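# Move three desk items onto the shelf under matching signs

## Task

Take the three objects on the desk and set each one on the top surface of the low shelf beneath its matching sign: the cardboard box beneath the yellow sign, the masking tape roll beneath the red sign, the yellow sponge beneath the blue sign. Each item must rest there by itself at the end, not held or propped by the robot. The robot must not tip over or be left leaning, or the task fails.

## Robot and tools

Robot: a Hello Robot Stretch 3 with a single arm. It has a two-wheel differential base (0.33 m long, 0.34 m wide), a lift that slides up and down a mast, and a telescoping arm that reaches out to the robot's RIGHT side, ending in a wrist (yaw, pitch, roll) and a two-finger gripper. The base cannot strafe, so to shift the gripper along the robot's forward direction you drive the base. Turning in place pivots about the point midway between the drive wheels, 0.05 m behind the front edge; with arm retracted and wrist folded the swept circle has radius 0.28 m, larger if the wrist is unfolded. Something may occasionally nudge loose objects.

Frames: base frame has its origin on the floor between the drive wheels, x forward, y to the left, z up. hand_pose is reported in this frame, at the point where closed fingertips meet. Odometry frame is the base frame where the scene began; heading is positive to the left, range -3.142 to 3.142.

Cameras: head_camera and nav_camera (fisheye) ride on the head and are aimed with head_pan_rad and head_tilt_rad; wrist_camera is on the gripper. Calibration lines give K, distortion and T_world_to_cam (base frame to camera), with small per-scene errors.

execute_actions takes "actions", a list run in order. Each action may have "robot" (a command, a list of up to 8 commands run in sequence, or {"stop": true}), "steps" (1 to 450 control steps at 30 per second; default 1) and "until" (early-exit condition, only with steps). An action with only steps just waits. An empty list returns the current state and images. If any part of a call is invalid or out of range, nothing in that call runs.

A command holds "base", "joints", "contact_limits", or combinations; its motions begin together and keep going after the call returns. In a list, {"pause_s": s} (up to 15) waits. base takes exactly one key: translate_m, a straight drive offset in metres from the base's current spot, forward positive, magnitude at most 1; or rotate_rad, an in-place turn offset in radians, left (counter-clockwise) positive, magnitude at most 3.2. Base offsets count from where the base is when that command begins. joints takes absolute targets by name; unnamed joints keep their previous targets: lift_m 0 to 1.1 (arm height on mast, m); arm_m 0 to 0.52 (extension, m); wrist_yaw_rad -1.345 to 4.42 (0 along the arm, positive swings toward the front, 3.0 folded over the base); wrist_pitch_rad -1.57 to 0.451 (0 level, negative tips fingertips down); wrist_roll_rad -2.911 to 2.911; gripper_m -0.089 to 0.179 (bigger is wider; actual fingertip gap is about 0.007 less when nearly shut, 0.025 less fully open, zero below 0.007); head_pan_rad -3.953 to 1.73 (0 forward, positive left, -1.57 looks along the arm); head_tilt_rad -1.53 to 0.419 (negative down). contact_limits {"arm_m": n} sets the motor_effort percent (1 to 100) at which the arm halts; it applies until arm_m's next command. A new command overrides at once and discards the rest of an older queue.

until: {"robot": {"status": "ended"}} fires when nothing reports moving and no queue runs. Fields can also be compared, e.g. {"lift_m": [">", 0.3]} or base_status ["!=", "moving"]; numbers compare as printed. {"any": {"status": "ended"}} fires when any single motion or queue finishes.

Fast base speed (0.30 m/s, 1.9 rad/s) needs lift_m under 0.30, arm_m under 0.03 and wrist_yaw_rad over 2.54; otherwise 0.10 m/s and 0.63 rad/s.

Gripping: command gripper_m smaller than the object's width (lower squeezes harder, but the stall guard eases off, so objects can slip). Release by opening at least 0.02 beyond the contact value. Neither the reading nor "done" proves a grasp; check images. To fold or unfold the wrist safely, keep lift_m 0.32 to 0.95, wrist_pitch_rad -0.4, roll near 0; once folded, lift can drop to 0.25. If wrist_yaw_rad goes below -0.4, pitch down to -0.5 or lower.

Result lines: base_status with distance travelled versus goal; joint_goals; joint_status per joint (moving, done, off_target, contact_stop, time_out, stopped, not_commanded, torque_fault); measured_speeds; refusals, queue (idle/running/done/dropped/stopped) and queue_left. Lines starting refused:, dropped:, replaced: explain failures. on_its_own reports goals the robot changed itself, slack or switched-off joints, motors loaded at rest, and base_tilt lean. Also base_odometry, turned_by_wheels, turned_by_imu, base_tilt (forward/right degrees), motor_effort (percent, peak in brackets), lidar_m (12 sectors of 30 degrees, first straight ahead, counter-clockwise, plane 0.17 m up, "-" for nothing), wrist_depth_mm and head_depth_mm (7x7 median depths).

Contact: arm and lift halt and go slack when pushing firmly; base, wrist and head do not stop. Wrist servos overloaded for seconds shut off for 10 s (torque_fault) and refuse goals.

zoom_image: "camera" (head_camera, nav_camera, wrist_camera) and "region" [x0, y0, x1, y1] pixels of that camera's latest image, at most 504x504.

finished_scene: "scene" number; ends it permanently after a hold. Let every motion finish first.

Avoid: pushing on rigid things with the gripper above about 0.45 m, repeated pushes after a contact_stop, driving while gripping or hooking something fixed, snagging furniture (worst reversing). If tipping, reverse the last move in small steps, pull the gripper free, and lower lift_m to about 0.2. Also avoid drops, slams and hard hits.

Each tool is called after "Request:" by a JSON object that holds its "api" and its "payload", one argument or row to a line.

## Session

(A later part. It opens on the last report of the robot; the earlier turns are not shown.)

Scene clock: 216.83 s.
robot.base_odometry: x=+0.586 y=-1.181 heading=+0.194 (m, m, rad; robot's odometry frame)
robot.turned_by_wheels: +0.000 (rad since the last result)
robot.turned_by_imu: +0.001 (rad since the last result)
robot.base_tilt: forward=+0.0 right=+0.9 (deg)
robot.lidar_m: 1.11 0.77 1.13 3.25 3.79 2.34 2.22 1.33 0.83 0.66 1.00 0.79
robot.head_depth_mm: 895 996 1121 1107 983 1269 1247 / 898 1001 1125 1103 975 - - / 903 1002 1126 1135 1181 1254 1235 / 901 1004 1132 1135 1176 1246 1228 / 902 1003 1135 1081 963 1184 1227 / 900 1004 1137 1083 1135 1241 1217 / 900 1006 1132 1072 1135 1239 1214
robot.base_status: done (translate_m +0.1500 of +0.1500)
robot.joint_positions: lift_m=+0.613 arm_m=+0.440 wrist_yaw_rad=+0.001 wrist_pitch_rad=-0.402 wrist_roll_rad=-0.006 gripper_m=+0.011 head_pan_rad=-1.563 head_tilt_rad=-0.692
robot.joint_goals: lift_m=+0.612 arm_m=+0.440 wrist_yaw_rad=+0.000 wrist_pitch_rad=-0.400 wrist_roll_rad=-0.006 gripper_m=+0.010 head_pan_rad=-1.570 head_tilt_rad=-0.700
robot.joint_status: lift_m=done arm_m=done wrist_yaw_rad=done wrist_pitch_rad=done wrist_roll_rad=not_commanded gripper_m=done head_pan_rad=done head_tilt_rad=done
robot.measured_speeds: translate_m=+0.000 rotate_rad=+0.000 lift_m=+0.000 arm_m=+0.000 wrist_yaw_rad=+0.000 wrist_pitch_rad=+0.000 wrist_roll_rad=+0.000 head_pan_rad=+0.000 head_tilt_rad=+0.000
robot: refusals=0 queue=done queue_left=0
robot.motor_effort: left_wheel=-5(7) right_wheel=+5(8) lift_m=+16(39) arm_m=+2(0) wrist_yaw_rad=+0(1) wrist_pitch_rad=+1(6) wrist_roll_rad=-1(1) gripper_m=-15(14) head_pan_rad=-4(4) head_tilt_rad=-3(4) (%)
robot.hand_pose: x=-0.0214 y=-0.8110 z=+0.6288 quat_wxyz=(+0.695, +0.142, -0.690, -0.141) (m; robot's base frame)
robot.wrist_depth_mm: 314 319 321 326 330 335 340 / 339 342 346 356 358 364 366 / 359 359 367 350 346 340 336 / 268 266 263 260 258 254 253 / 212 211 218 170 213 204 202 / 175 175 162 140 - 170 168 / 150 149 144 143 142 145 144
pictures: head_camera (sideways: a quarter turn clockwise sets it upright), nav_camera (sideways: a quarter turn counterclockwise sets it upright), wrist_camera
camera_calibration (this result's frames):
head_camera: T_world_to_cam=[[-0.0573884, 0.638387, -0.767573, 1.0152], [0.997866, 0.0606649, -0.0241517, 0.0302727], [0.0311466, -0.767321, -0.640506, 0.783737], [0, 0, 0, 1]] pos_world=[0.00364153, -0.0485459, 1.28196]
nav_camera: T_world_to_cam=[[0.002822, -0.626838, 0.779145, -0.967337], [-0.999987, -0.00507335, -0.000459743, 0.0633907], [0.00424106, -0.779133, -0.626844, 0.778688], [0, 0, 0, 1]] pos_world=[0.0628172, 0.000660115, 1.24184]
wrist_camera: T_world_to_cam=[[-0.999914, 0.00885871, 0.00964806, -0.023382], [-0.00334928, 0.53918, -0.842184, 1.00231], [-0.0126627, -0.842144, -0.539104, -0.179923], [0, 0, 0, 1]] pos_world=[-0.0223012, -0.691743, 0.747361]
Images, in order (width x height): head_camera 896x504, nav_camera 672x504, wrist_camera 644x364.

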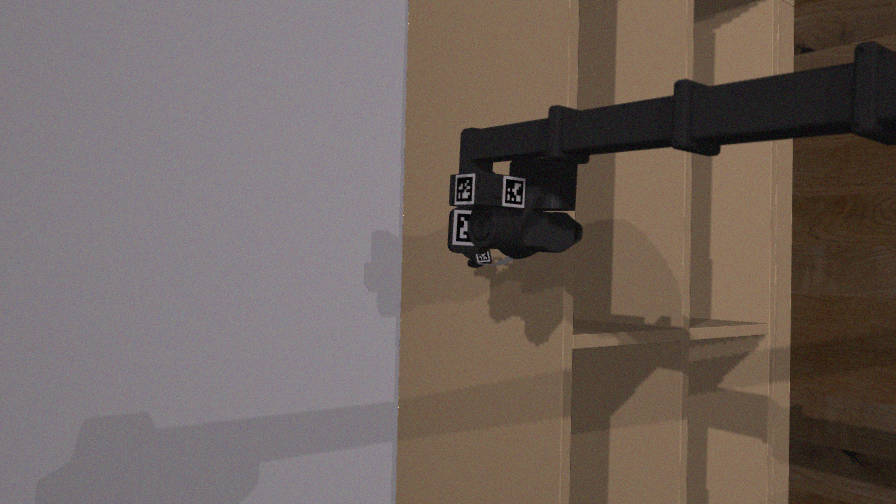

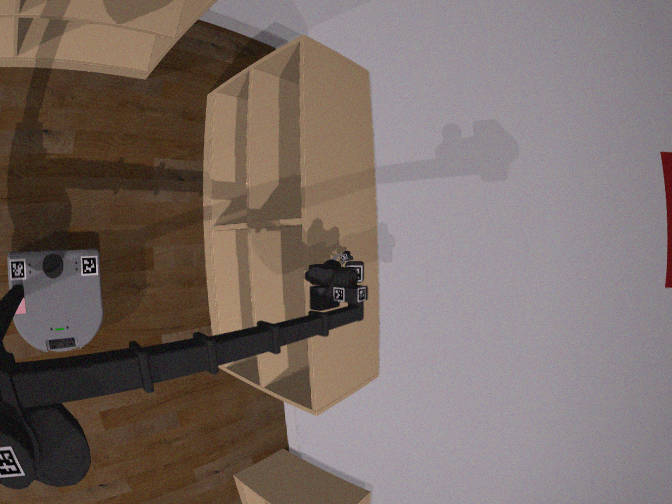

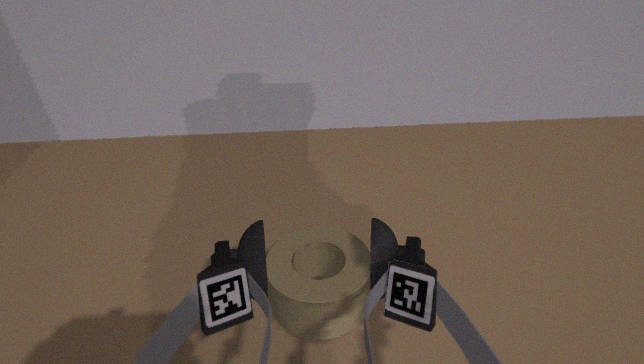

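Request:
{"api": "execute_actions", "payload": {
  "actions": [
    {"robot":[{"joints":{"gripper_m":0.12}},{"joints":{"arm_m":0,"lift_m":0.65}},{"joints":{"wrist_yaw_rad":2.62}},{"joints":{"lift_m":0.28},"base":{"rotate_rad":2.144}},{"base":{"translate_m":1}},{"base":{"translate_m":1}},{"base":{"translate_m":0.857}},{"base":{"rotate_rad":1.0}}],"steps":450,"until":{"robot":{"status":"ended"}}},
    {"steps":450,"until":{"robot":{"status":"ended"}}},
    {"robot":[{"joints":{"lift_m":0.82}},{"joints":{"wrist_yaw_rad":0,"gripper_m":0.17}},{"joints":{"arm_m":0.2,"lift_m":0.78}}],"steps":450,"until":{"robot":{"status":"ended"}}}
  ]
}}

Scene clock: 259.80 s.
robot.base_odometry: x=-1.397 y=+0.876 heading=-2.945 (m, m, rad; robot's odometry frame)
robot.turned_by_wheels: +3.144 (rad since the last result)
robot.turned_by_imu: +3.136 (rad since the last result)
robot.base_tilt: forward=+0.0 right=+0.9 (deg)
robot.lidar_m: 1.14 1.20 1.60 3.00 3.29 2.70 2.60 1.29 0.93 0.65 0.84 1.21
robot.head_depth_mm: 1098 1224 1219 931 779 - - / 1091 1221 1207 953 - 1376 1239 / 1092 1219 1203 951 - 1361 1229 / 1095 1216 1194 932 742 1394 1225 / 1095 1218 1181 912 730 1394 1221 / 1091 1224 1174 903 736 1356 1188 / 1091 1215 1270 899 731 1404 1219
robot.base_status: done (rotate_rad +0.9998 of +1.0000)
robot.joint_positions: lift_m=+0.780 arm_m=+0.200 wrist_yaw_rad=+0.001 wrist_pitch_rad=-0.415 wrist_roll_rad=-0.006 gripper_m=+0.170 head_pan_rad=-1.563 head_tilt_rad=-0.692
robot.joint_goals: lift_m=+0.780 arm_m=+0.200 wrist_yaw_rad=+0.000 wrist_pitch_rad=-0.400 wrist_roll_rad=-0.006 gripper_m=+0.170 head_pan_rad=-1.570 head_tilt_rad=-0.700
robot.joint_status: lift_m=done arm_m=done wrist_yaw_rad=done wrist_pitch_rad=done wrist_roll_rad=not_commanded gripper_m=done head_pan_rad=done head_tilt_rad=done
robot.measured_speeds: translate_m=+0.000 rotate_rad=+0.000 lift_m=+0.000 arm_m=+0.000 wrist_yaw_rad=+0.000 wrist_pitch_rad=+0.000 wrist_roll_rad=+0.000 head_pan_rad=+0.000 head_tilt_rad=+0.000
robot: refusals=0 queue=done queue_left=0
robot.motor_effort: left_wheel=-4(12) right_wheel=+4(11) lift_m=+20(44) arm_m=+3(4) wrist_yaw_rad=-1(2) wrist_pitch_rad=+5(5) wrist_roll_rad=-1(1) gripper_m=+0(82) head_pan_rad=-4(4) head_tilt_rad=-4(4) (%)
robot.hand_pose: x=-0.0213 y=-0.5694 z=+0.7938 quat_wxyz=(+0.694, +0.147, -0.689, -0.145) (m; robot's base frame)
robot.wrist_depth_mm: 687 703 712 737 743 748 759 / 748 741 722 713 696 679 671 / 794 488 396 446 469 463 464 / 369 365 362 359 353 350 347 / 293 292 289 286 286 288 279 / 244 243 242 240 238 237 238 / - 205 207 205 204 202 197
pictures: head_camera (sideways: a quarter turn clockwise sets it upright), nav_camera (sideways: a quarter turn counterclockwise sets it upright), wrist_camera
camera_calibration (this result's frames):
head_camera: T_world_to_cam=[[-0.0573638, 0.638547, -0.767442, 1.01503], [0.997868, 0.0606297, -0.0241408, 0.0302585], [0.0311147, -0.767191, -0.640663, 0.783942], [0, 0, 0, 1]] pos_world=[0.00363954, -0.0485417, 1.28195]
nav_camera: T_world_to_cam=[[0.00279793, -0.626998, 0.779016, -0.967169], [-0.999987, -0.00503296, -0.000459248, 0.0633901], [0.00420871, -0.779005, -0.627004, 0.778896], [0, 0, 0, 1]] pos_world=[0.0628172, 0.000670145, 1.24184]
wrist_camera: T_world_to_cam=[[-0.999919, 0.00812899, 0.00976579, -0.0274871], [-0.00368529, 0.550002, -0.835155, 1.01151], [-0.0121602, -0.835124, -0.549927, 0.125041], [0, 0, 0, 1]] pos_world=[-0.0222366, -0.451684, 0.9138]
Images, in order (width x height): head_camera 896x504, nav_camera 672x504, wrist_camera 644x364.

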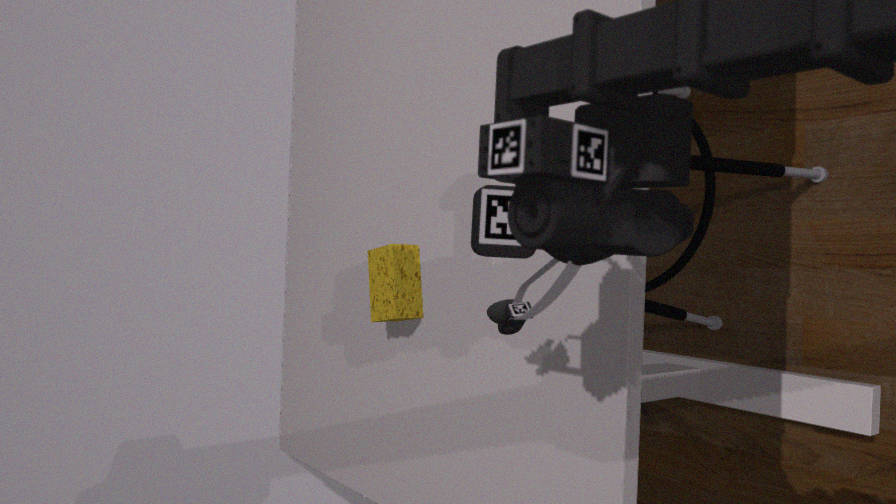

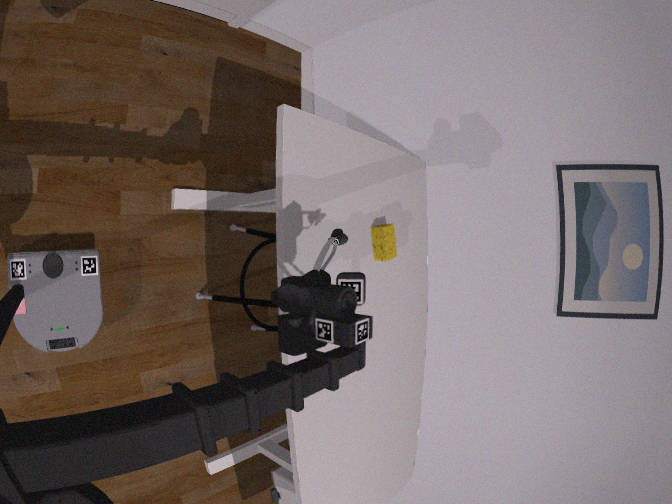

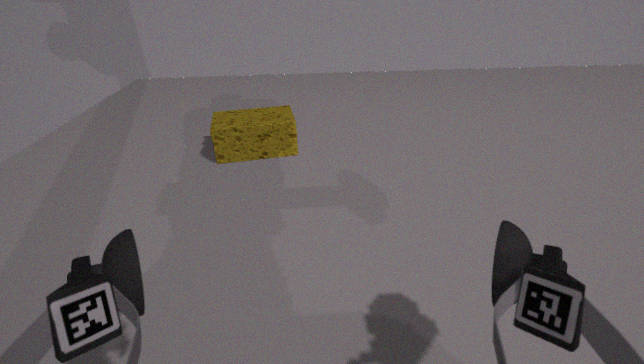

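Request:
{"api": "execute_actions", "payload": {
  "actions": [
    {"robot":[{"base":{"translate_m":0.078},"joints":{"arm_m":0.36,"lift_m":0.728}},{"joints":{"arm_m":0.475}}],"steps":300,"until":{"robot":{"status":"ended"}}}
  ]
}}

Scene clock: 266.10 s.
robot.base_odometry: x=-1.473 y=+0.861 heading=-2.945 (m, m, rad; robot's odometry frame)
robot.turned_by_wheels: +0.000 (rad since the last result)
robot.turned_by_imu: +0.001 (rad since the last result)
robot.base_tilt: forward=-0.1 right=+1.0 (deg)
robot.lidar_m: 1.06 1.12 1.50 2.41 3.57 2.76 2.67 1.34 0.67 0.80 1.31 1.13
robot.head_depth_mm: 1088 1216 1215 927 775 1446 - / 1093 1214 1214 953 - 1371 1207 / 1092 1219 1255 857 746 1365 1232 / 1093 1213 1196 884 742 1391 1230 / 1087 1215 1176 912 739 1356 1217 / 1092 1217 1167 902 735 1408 1214 / 1090 1210 1370 929 733 1406 1219
robot.base_status: done (translate_m +0.0780 of +0.0780)
robot.joint_positions: lift_m=+0.728 arm_m=+0.475 wrist_yaw_rad=+0.001 wrist_pitch_rad=-0.415 wrist_roll_rad=-0.006 gripper_m=+0.170 head_pan_rad=-1.563 head_tilt_rad=-0.692
robot.joint_goals: lift_m=+0.728 arm_m=+0.475 wrist_yaw_rad=+0.000 wrist_pitch_rad=-0.400 wrist_roll_rad=-0.006 gripper_m=+0.170 head_pan_rad=-1.570 head_tilt_rad=-0.700
robot.joint_status: lift_m=done arm_m=done wrist_yaw_rad=done wrist_pitch_rad=done wrist_roll_rad=not_commanded gripper_m=done head_pan_rad=done head_tilt_rad=done
robot.measured_speeds: translate_m=+0.000 rotate_rad=+0.000 lift_m=+0.000 arm_m=+0.000 wrist_yaw_rad=+0.000 wrist_pitch_rad=+0.000 wrist_roll_rad=+0.000 head_pan_rad=+0.000 head_tilt_rad=+0.000
robot: refusals=0 queue=done queue_left=0
robot.motor_effort: left_wheel=-4(6) right_wheel=+4(8) lift_m=+20(19) arm_m=+3(6) wrist_yaw_rad=-1(1) wrist_pitch_rad=+5(5) wrist_roll_rad=-1(1) gripper_m=+1(1) head_pan_rad=-3(3) head_tilt_rad=-3(3) (%)
robot.hand_pose: x=-0.0213 y=-0.8444 z=+0.7418 quat_wxyz=(+0.694, +0.147, -0.689, -0.145) (m; robot's base frame)
robot.wrist_depth_mm: 466 474 482 486 495 503 515 / 502 500 505 514 514 497 488 / 361 356 350 346 342 336 334 / 268 267 264 260 257 255 251 / 214 213 149 143 147 209 203 / 184 176 124 128 140 173 173 / - 149 138 142 149 147 143
pictures: head_camera (sideways: a quarter turn clockwise sets it upright), nav_camera (sideways: a quarter turn counterclockwise sets it upright), wrist_camera
camera_calibration (this result's frames):
head_camera: T_world_to_cam=[[-0.0573639, 0.638547, -0.767442, 1.01502], [0.997868, 0.0606298, -0.0241408, 0.0302585], [0.0311148, -0.767191, -0.640664, 0.783943], [0, 0, 0, 1]] pos_world=[0.00363955, -0.0485417, 1.28195]
nav_camera: T_world_to_cam=[[0.00279801, -0.626998, 0.779016, -0.967169], [-0.999987, -0.00503308, -0.000459248, 0.0633901], [0.0042088, -0.779005, -0.627004, 0.778896], [0, 0, 0, 1]] pos_world=[0.0628172, 0.000670159, 1.24184]
wrist_camera: T_world_to_cam=[[-0.999919, 0.0082074, 0.00976595, -0.0246954], [-0.0036423, 0.550002, -0.835155, 1.11933], [-0.0122257, -0.835123, -0.549927, -0.13321], [0, 0, 0, 1]] pos_world=[-0.022245, -0.72668, 0.861804]
Images, in order (width x height): head_camera 896x504, nav_camera 672x504, wrist_camera 644x364.

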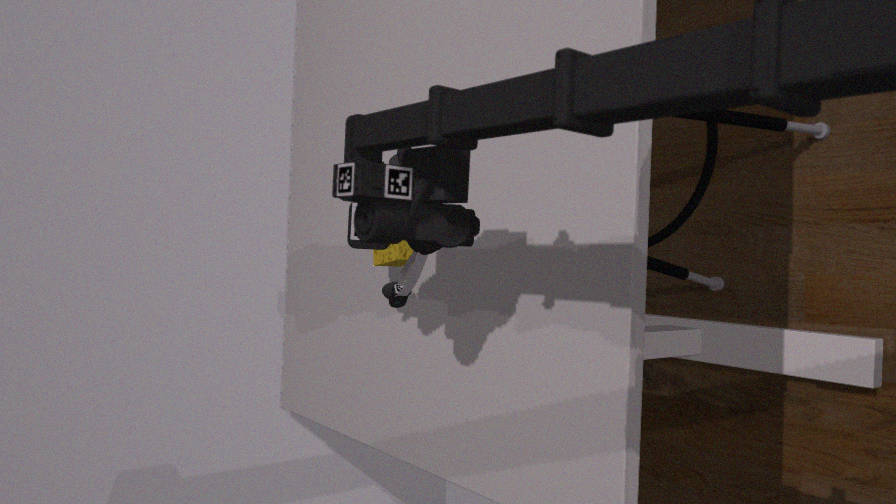

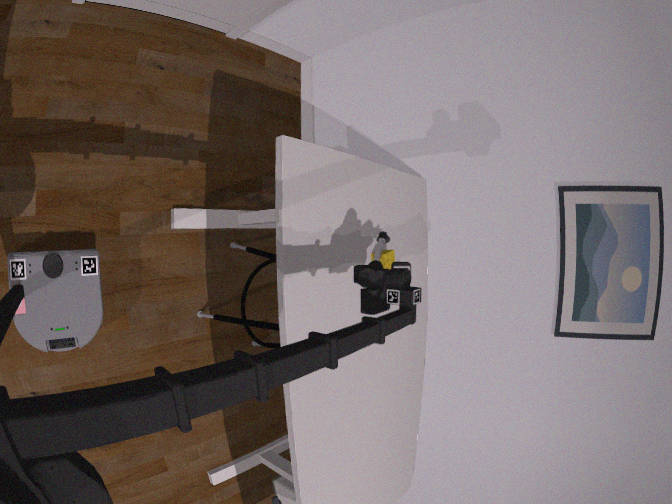

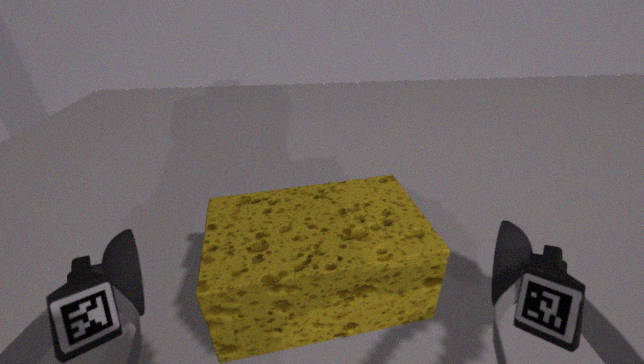

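Request:
{"api": "execute_actions", "payload": {
  "actions": [
    {"robot":[{"joints":{"arm_m":0.465}},{"joints":{"gripper_m":0.05}},{"joints":{"lift_m":0.8}},{"joints":{"arm_m":0}},{"joints":{"wrist_yaw_rad":2.62}},{"joints":{"lift_m":0.28},"base":{"rotate_rad":1.53}},{"base":{"translate_m":1}},{"base":{"translate_m":1}}],"steps":450,"until":{"robot":{"status":"ended"}}},
    {"steps":450,"until":{"robot":{"status":"ended"}}},
    {"robot":[{"joints":{"lift_m":0.69},"base":{"translate_m":0.3}},{"joints":{"wrist_yaw_rad":0}}],"steps":450,"until":{"robot":{"status":"ended"}}}
  ]
}}

Scene clock: 306.23 s.
robot.base_odometry: x=-1.118 y=-1.411 heading=-1.416 (m, m, rad; robot's odometry frame)
robot.turned_by_wheels: +1.530 (rad since the last result)
robot.turned_by_imu: +1.529 (rad since the last result)
robot.base_tilt: forward=+0.0 right=+1.0 (deg)
robot.lidar_m: 0.80 0.96 1.47 2.46 2.83 3.33 2.94 1.40 0.75 0.48 0.92 0.78
robot.head_depth_mm: 777 864 982 1078 897 1011 1174 / 774 862 971 1069 896 985 1134 / 768 860 966 1058 891 780 1136 / 767 851 964 1060 888 616 955 / 765 849 959 1052 882 799 1096 / 760 847 952 1048 877 971 1100 / 758 838 948 1040 877 964 1076
robot.base_status: done (translate_m +0.3000 of +0.3000)
robot.joint_positions: lift_m=+0.690 arm_m=+0.000 wrist_yaw_rad=+0.002 wrist_pitch_rad=-0.418 wrist_roll_rad=-0.006 gripper_m=+0.054 head_pan_rad=-1.563 head_tilt_rad=-0.692
robot.joint_goals: lift_m=+0.690 arm_m=+0.000 wrist_yaw_rad=+0.000 wrist_pitch_rad=-0.400 wrist_roll_rad=-0.006 gripper_m=+0.053 head_pan_rad=-1.570 head_tilt_rad=-0.700
robot.joint_status: lift_m=done arm_m=done wrist_yaw_rad=done wrist_pitch_rad=done wrist_roll_rad=not_commanded gripper_m=done head_pan_rad=done head_tilt_rad=done
robot.measured_speeds: translate_m=+0.000 rotate_rad=+0.000 lift_m=+0.000 arm_m=+0.000 wrist_yaw_rad=+0.000 wrist_pitch_rad=+0.000 wrist_roll_rad=+0.000 head_pan_rad=+0.000 head_tilt_rad=+0.000
robot: refusals=0 queue=done queue_left=0
robot.motor_effort: left_wheel=-4(11) right_wheel=+4(10) lift_m=+42(43) arm_m=-3(1) wrist_yaw_rad=-2(1) wrist_pitch_rad=+6(6) wrist_roll_rad=-1(1) gripper_m=-20(95) head_pan_rad=-4(4) head_tilt_rad=-3(3) (%)
robot.hand_pose: x=-0.0210 y=-0.3698 z=+0.7023 quat_wxyz=(+0.694, +0.148, -0.689, -0.146) (m; robot's base frame)
robot.wrist_depth_mm: 543 551 571 587 605 619 639 / 587 596 618 627 651 658 685 / 541 538 531 523 512 505 501 / 407 399 397 178 388 385 382 / 322 319 143 141 144 338 507 / 557 567 131 141 152 581 540 / 508 492 440 487 502 484 511
pictures: head_camera (sideways: a quarter turn clockwise sets it upright), nav_camera (sideways: a quarter turn counterclockwise sets it upright), wrist_camera
camera_calibration (this result's frames):
head_camera: T_world_to_cam=[[-0.0573636, 0.638547, -0.767442, 1.01502], [0.997868, 0.0606293, -0.0241408, 0.0302585], [0.0311145, -0.767191, -0.640664, 0.783943], [0, 0, 0, 1]] pos_world=[0.00363952, -0.0485417, 1.28195]
nav_camera: T_world_to_cam=[[0.00279771, -0.626998, 0.779016, -0.967169], [-0.999987, -0.00503261, -0.000459248, 0.0633901], [0.00420843, -0.779005, -0.627004, 0.778896], [0, 0, 0, 1]] pos_world=[0.0628172, 0.000670136, 1.24184]
wrist_camera: T_world_to_cam=[[-0.999928, 0.00687838, 0.00979099, -0.0284217], [-0.00436801, 0.551961, -0.833858, 0.82514], [-0.0111398, -0.833841, -0.551892, 0.243297], [0, 0, 0, 1]] pos_world=[-0.0221052, -0.252379, 0.822602]
Images, in order (width x height): head_camera 896x504, nav_camera 672x504, wrist_camera 644x364.

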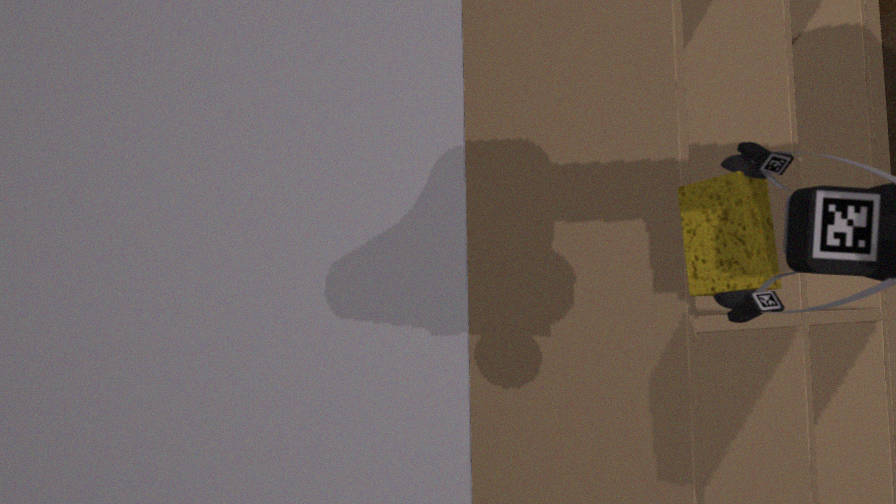

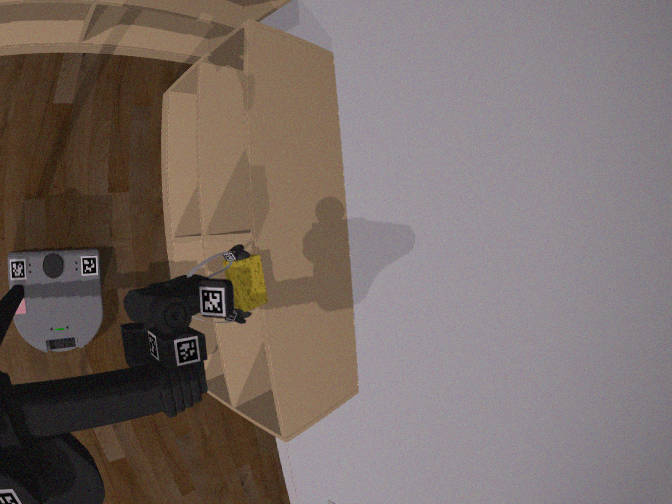

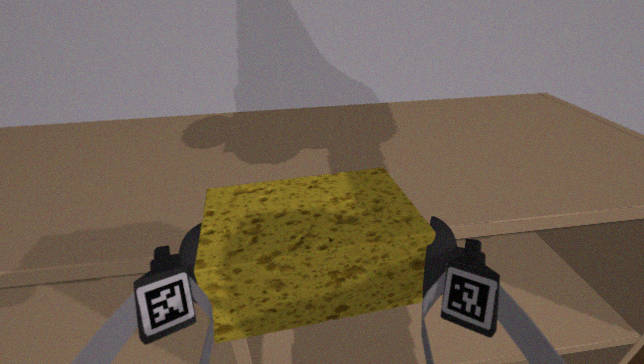

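Top spans about -0.48 to -0.83.

Request:
{"api": "execute_actions", "payload": {
  "actions": [
    {"robot":[{"joints":{"arm_m":0.28}},{"joints":{"lift_m":0.622}},{"joints":{"gripper_m":0.17}},{"joints":{"arm_m":0.1}}],"steps":450,"until":{"robot":{"status":"ended"}}}
  ]
}}

Scene clock: 317.70 s.
robot.base_odometry: x=-1.118 y=-1.411 heading=-1.416 (m, m, rad; robot's odometry frame)
robot.turned_by_wheels: +0.000 (rad since the last result)
robot.turned_by_imu: +0.001 (rad since the last result)
robot.base_tilt: forward=+0.0 right=+0.9 (deg)
robot.lidar_m: 0.80 0.96 1.47 2.46 2.84 3.34 2.95 1.41 0.74 0.48 0.92 0.78
robot.head_depth_mm: 777 866 977 1078 901 1007 1166 / 773 859 972 1070 894 984 - / 770 857 965 1068 874 806 - / 766 854 964 1058 866 786 - / 765 848 959 1052 884 970 1102 / 760 845 951 1046 881 970 1106 / 757 841 944 1038 875 962 1070
robot.base_status: done (translate_m +0.3000 of +0.3000)
robot.joint_positions: lift_m=+0.622 arm_m=+0.100 wrist_yaw_rad=+0.001 wrist_pitch_rad=-0.418 wrist_roll_rad=-0.006 gripper_m=+0.170 head_pan_rad=-1.563 head_tilt_rad=-0.692
robot.joint_goals: lift_m=+0.622 arm_m=+0.100 wrist_yaw_rad=+0.000 wrist_pitch_rad=-0.400 wrist_roll_rad=-0.006 gripper_m=+0.170 head_pan_rad=-1.570 head_tilt_rad=-0.700
robot.joint_status: lift_m=done arm_m=done wrist_yaw_rad=done wrist_pitch_rad=done wrist_roll_rad=not_commanded gripper_m=done head_pan_rad=done head_tilt_rad=done
robot.measured_speeds: translate_m=+0.000 rotate_rad=+0.000 lift_m=+0.000 arm_m=+0.000 wrist_yaw_rad=+0.000 wrist_pitch_rad=+0.000 wrist_roll_rad=+0.000 head_pan_rad=+0.000 head_tilt_rad=+0.000
robot: refusals=0 queue=done queue_left=0
robot.motor_effort: left_wheel=-4(4) right_wheel=+4(4) lift_m=+20(41) arm_m=-3(4) wrist_yaw_rad=-1(2) wrist_pitch_rad=+6(6) wrist_roll_rad=-1(1) gripper_m=+0(83) head_pan_rad=-3(4) head_tilt_rad=-3(4) (%)
robot.hand_pose: x=-0.0213 y=-0.4697 z=+0.6352 quat_wxyz=(+0.694, +0.148, -0.689, -0.146) (m; robot's base frame)
robot.wrist_depth_mm: 466 476 486 493 513 527 541 / 496 503 514 520 542 516 510 / 373 367 361 293 354 350 343 / 277 274 271 270 266 264 261 / 221 220 217 216 214 216 217 / 190 189 191 197 472 476 489 / - 214 340 432 429 424 413
pictures: head_camera (sideways: a quarter turn clockwise sets it upright), nav_camera (sideways: a quarter turn counterclockwise sets it upright), wrist_camera
camera_calibration (this result's frames):
head_camera: T_world_to_cam=[[-0.0573637, 0.638547, -0.767442, 1.01502], [0.997868, 0.0606294, -0.0241408, 0.0302585], [0.0311146, -0.767191, -0.640664, 0.783943], [0, 0, 0, 1]] pos_world=[0.00363953, -0.0485417, 1.28195]
nav_camera: T_world_to_cam=[[0.00279778, -0.626998, 0.779016, -0.967169], [-0.999987, -0.00503272, -0.000459248, 0.0633901], [0.00420852, -0.779005, -0.627004, 0.778896], [0, 0, 0, 1]] pos_world=[0.0628172, 0.000670142, 1.24184]
wrist_camera: T_world_to_cam=[[-0.999918, 0.0082145, 0.00979122, -0.0267503], [-0.00363065, 0.551967, -0.833858, 0.82438], [-0.0122542, -0.833826, -0.551892, 0.122972], [0, 0, 0, 1]] pos_world=[-0.0222482, -0.352274, 0.755545]
Images, in order (width x height): head_camera 896x504, nav_camera 672x504, wrist_camera 644x364.

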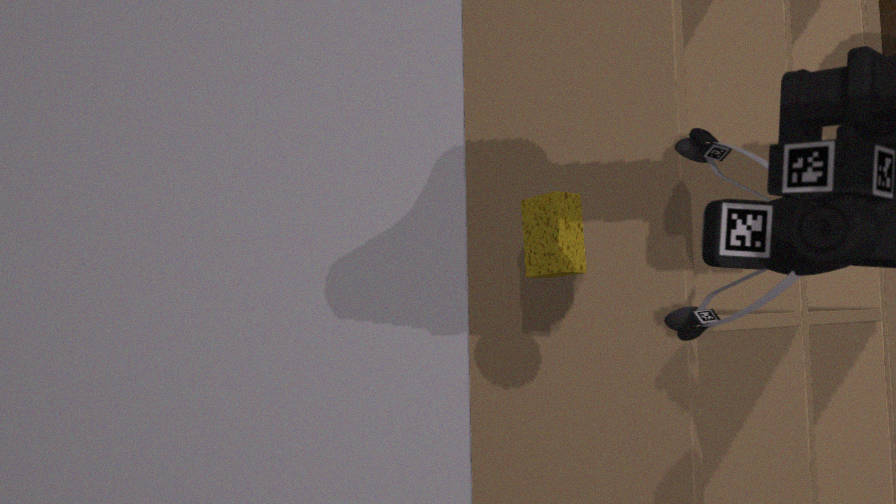

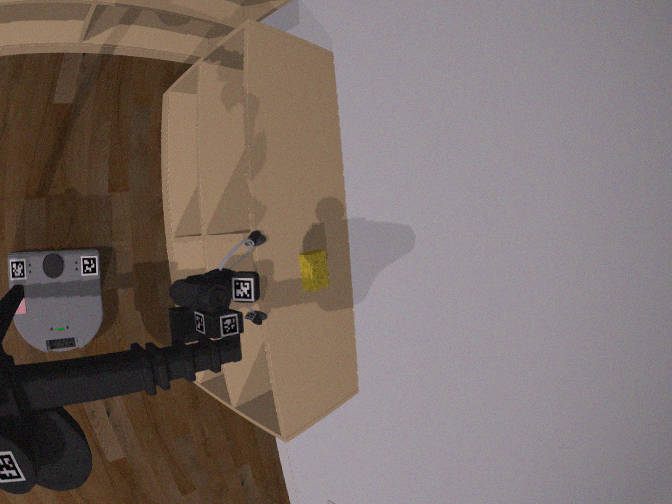

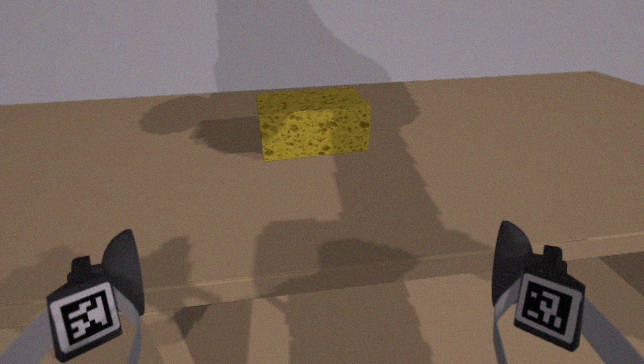

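Request:
{"api": "finished_scene", "payload": {
  "scene": 1
}}

The scene is finished: the task was done.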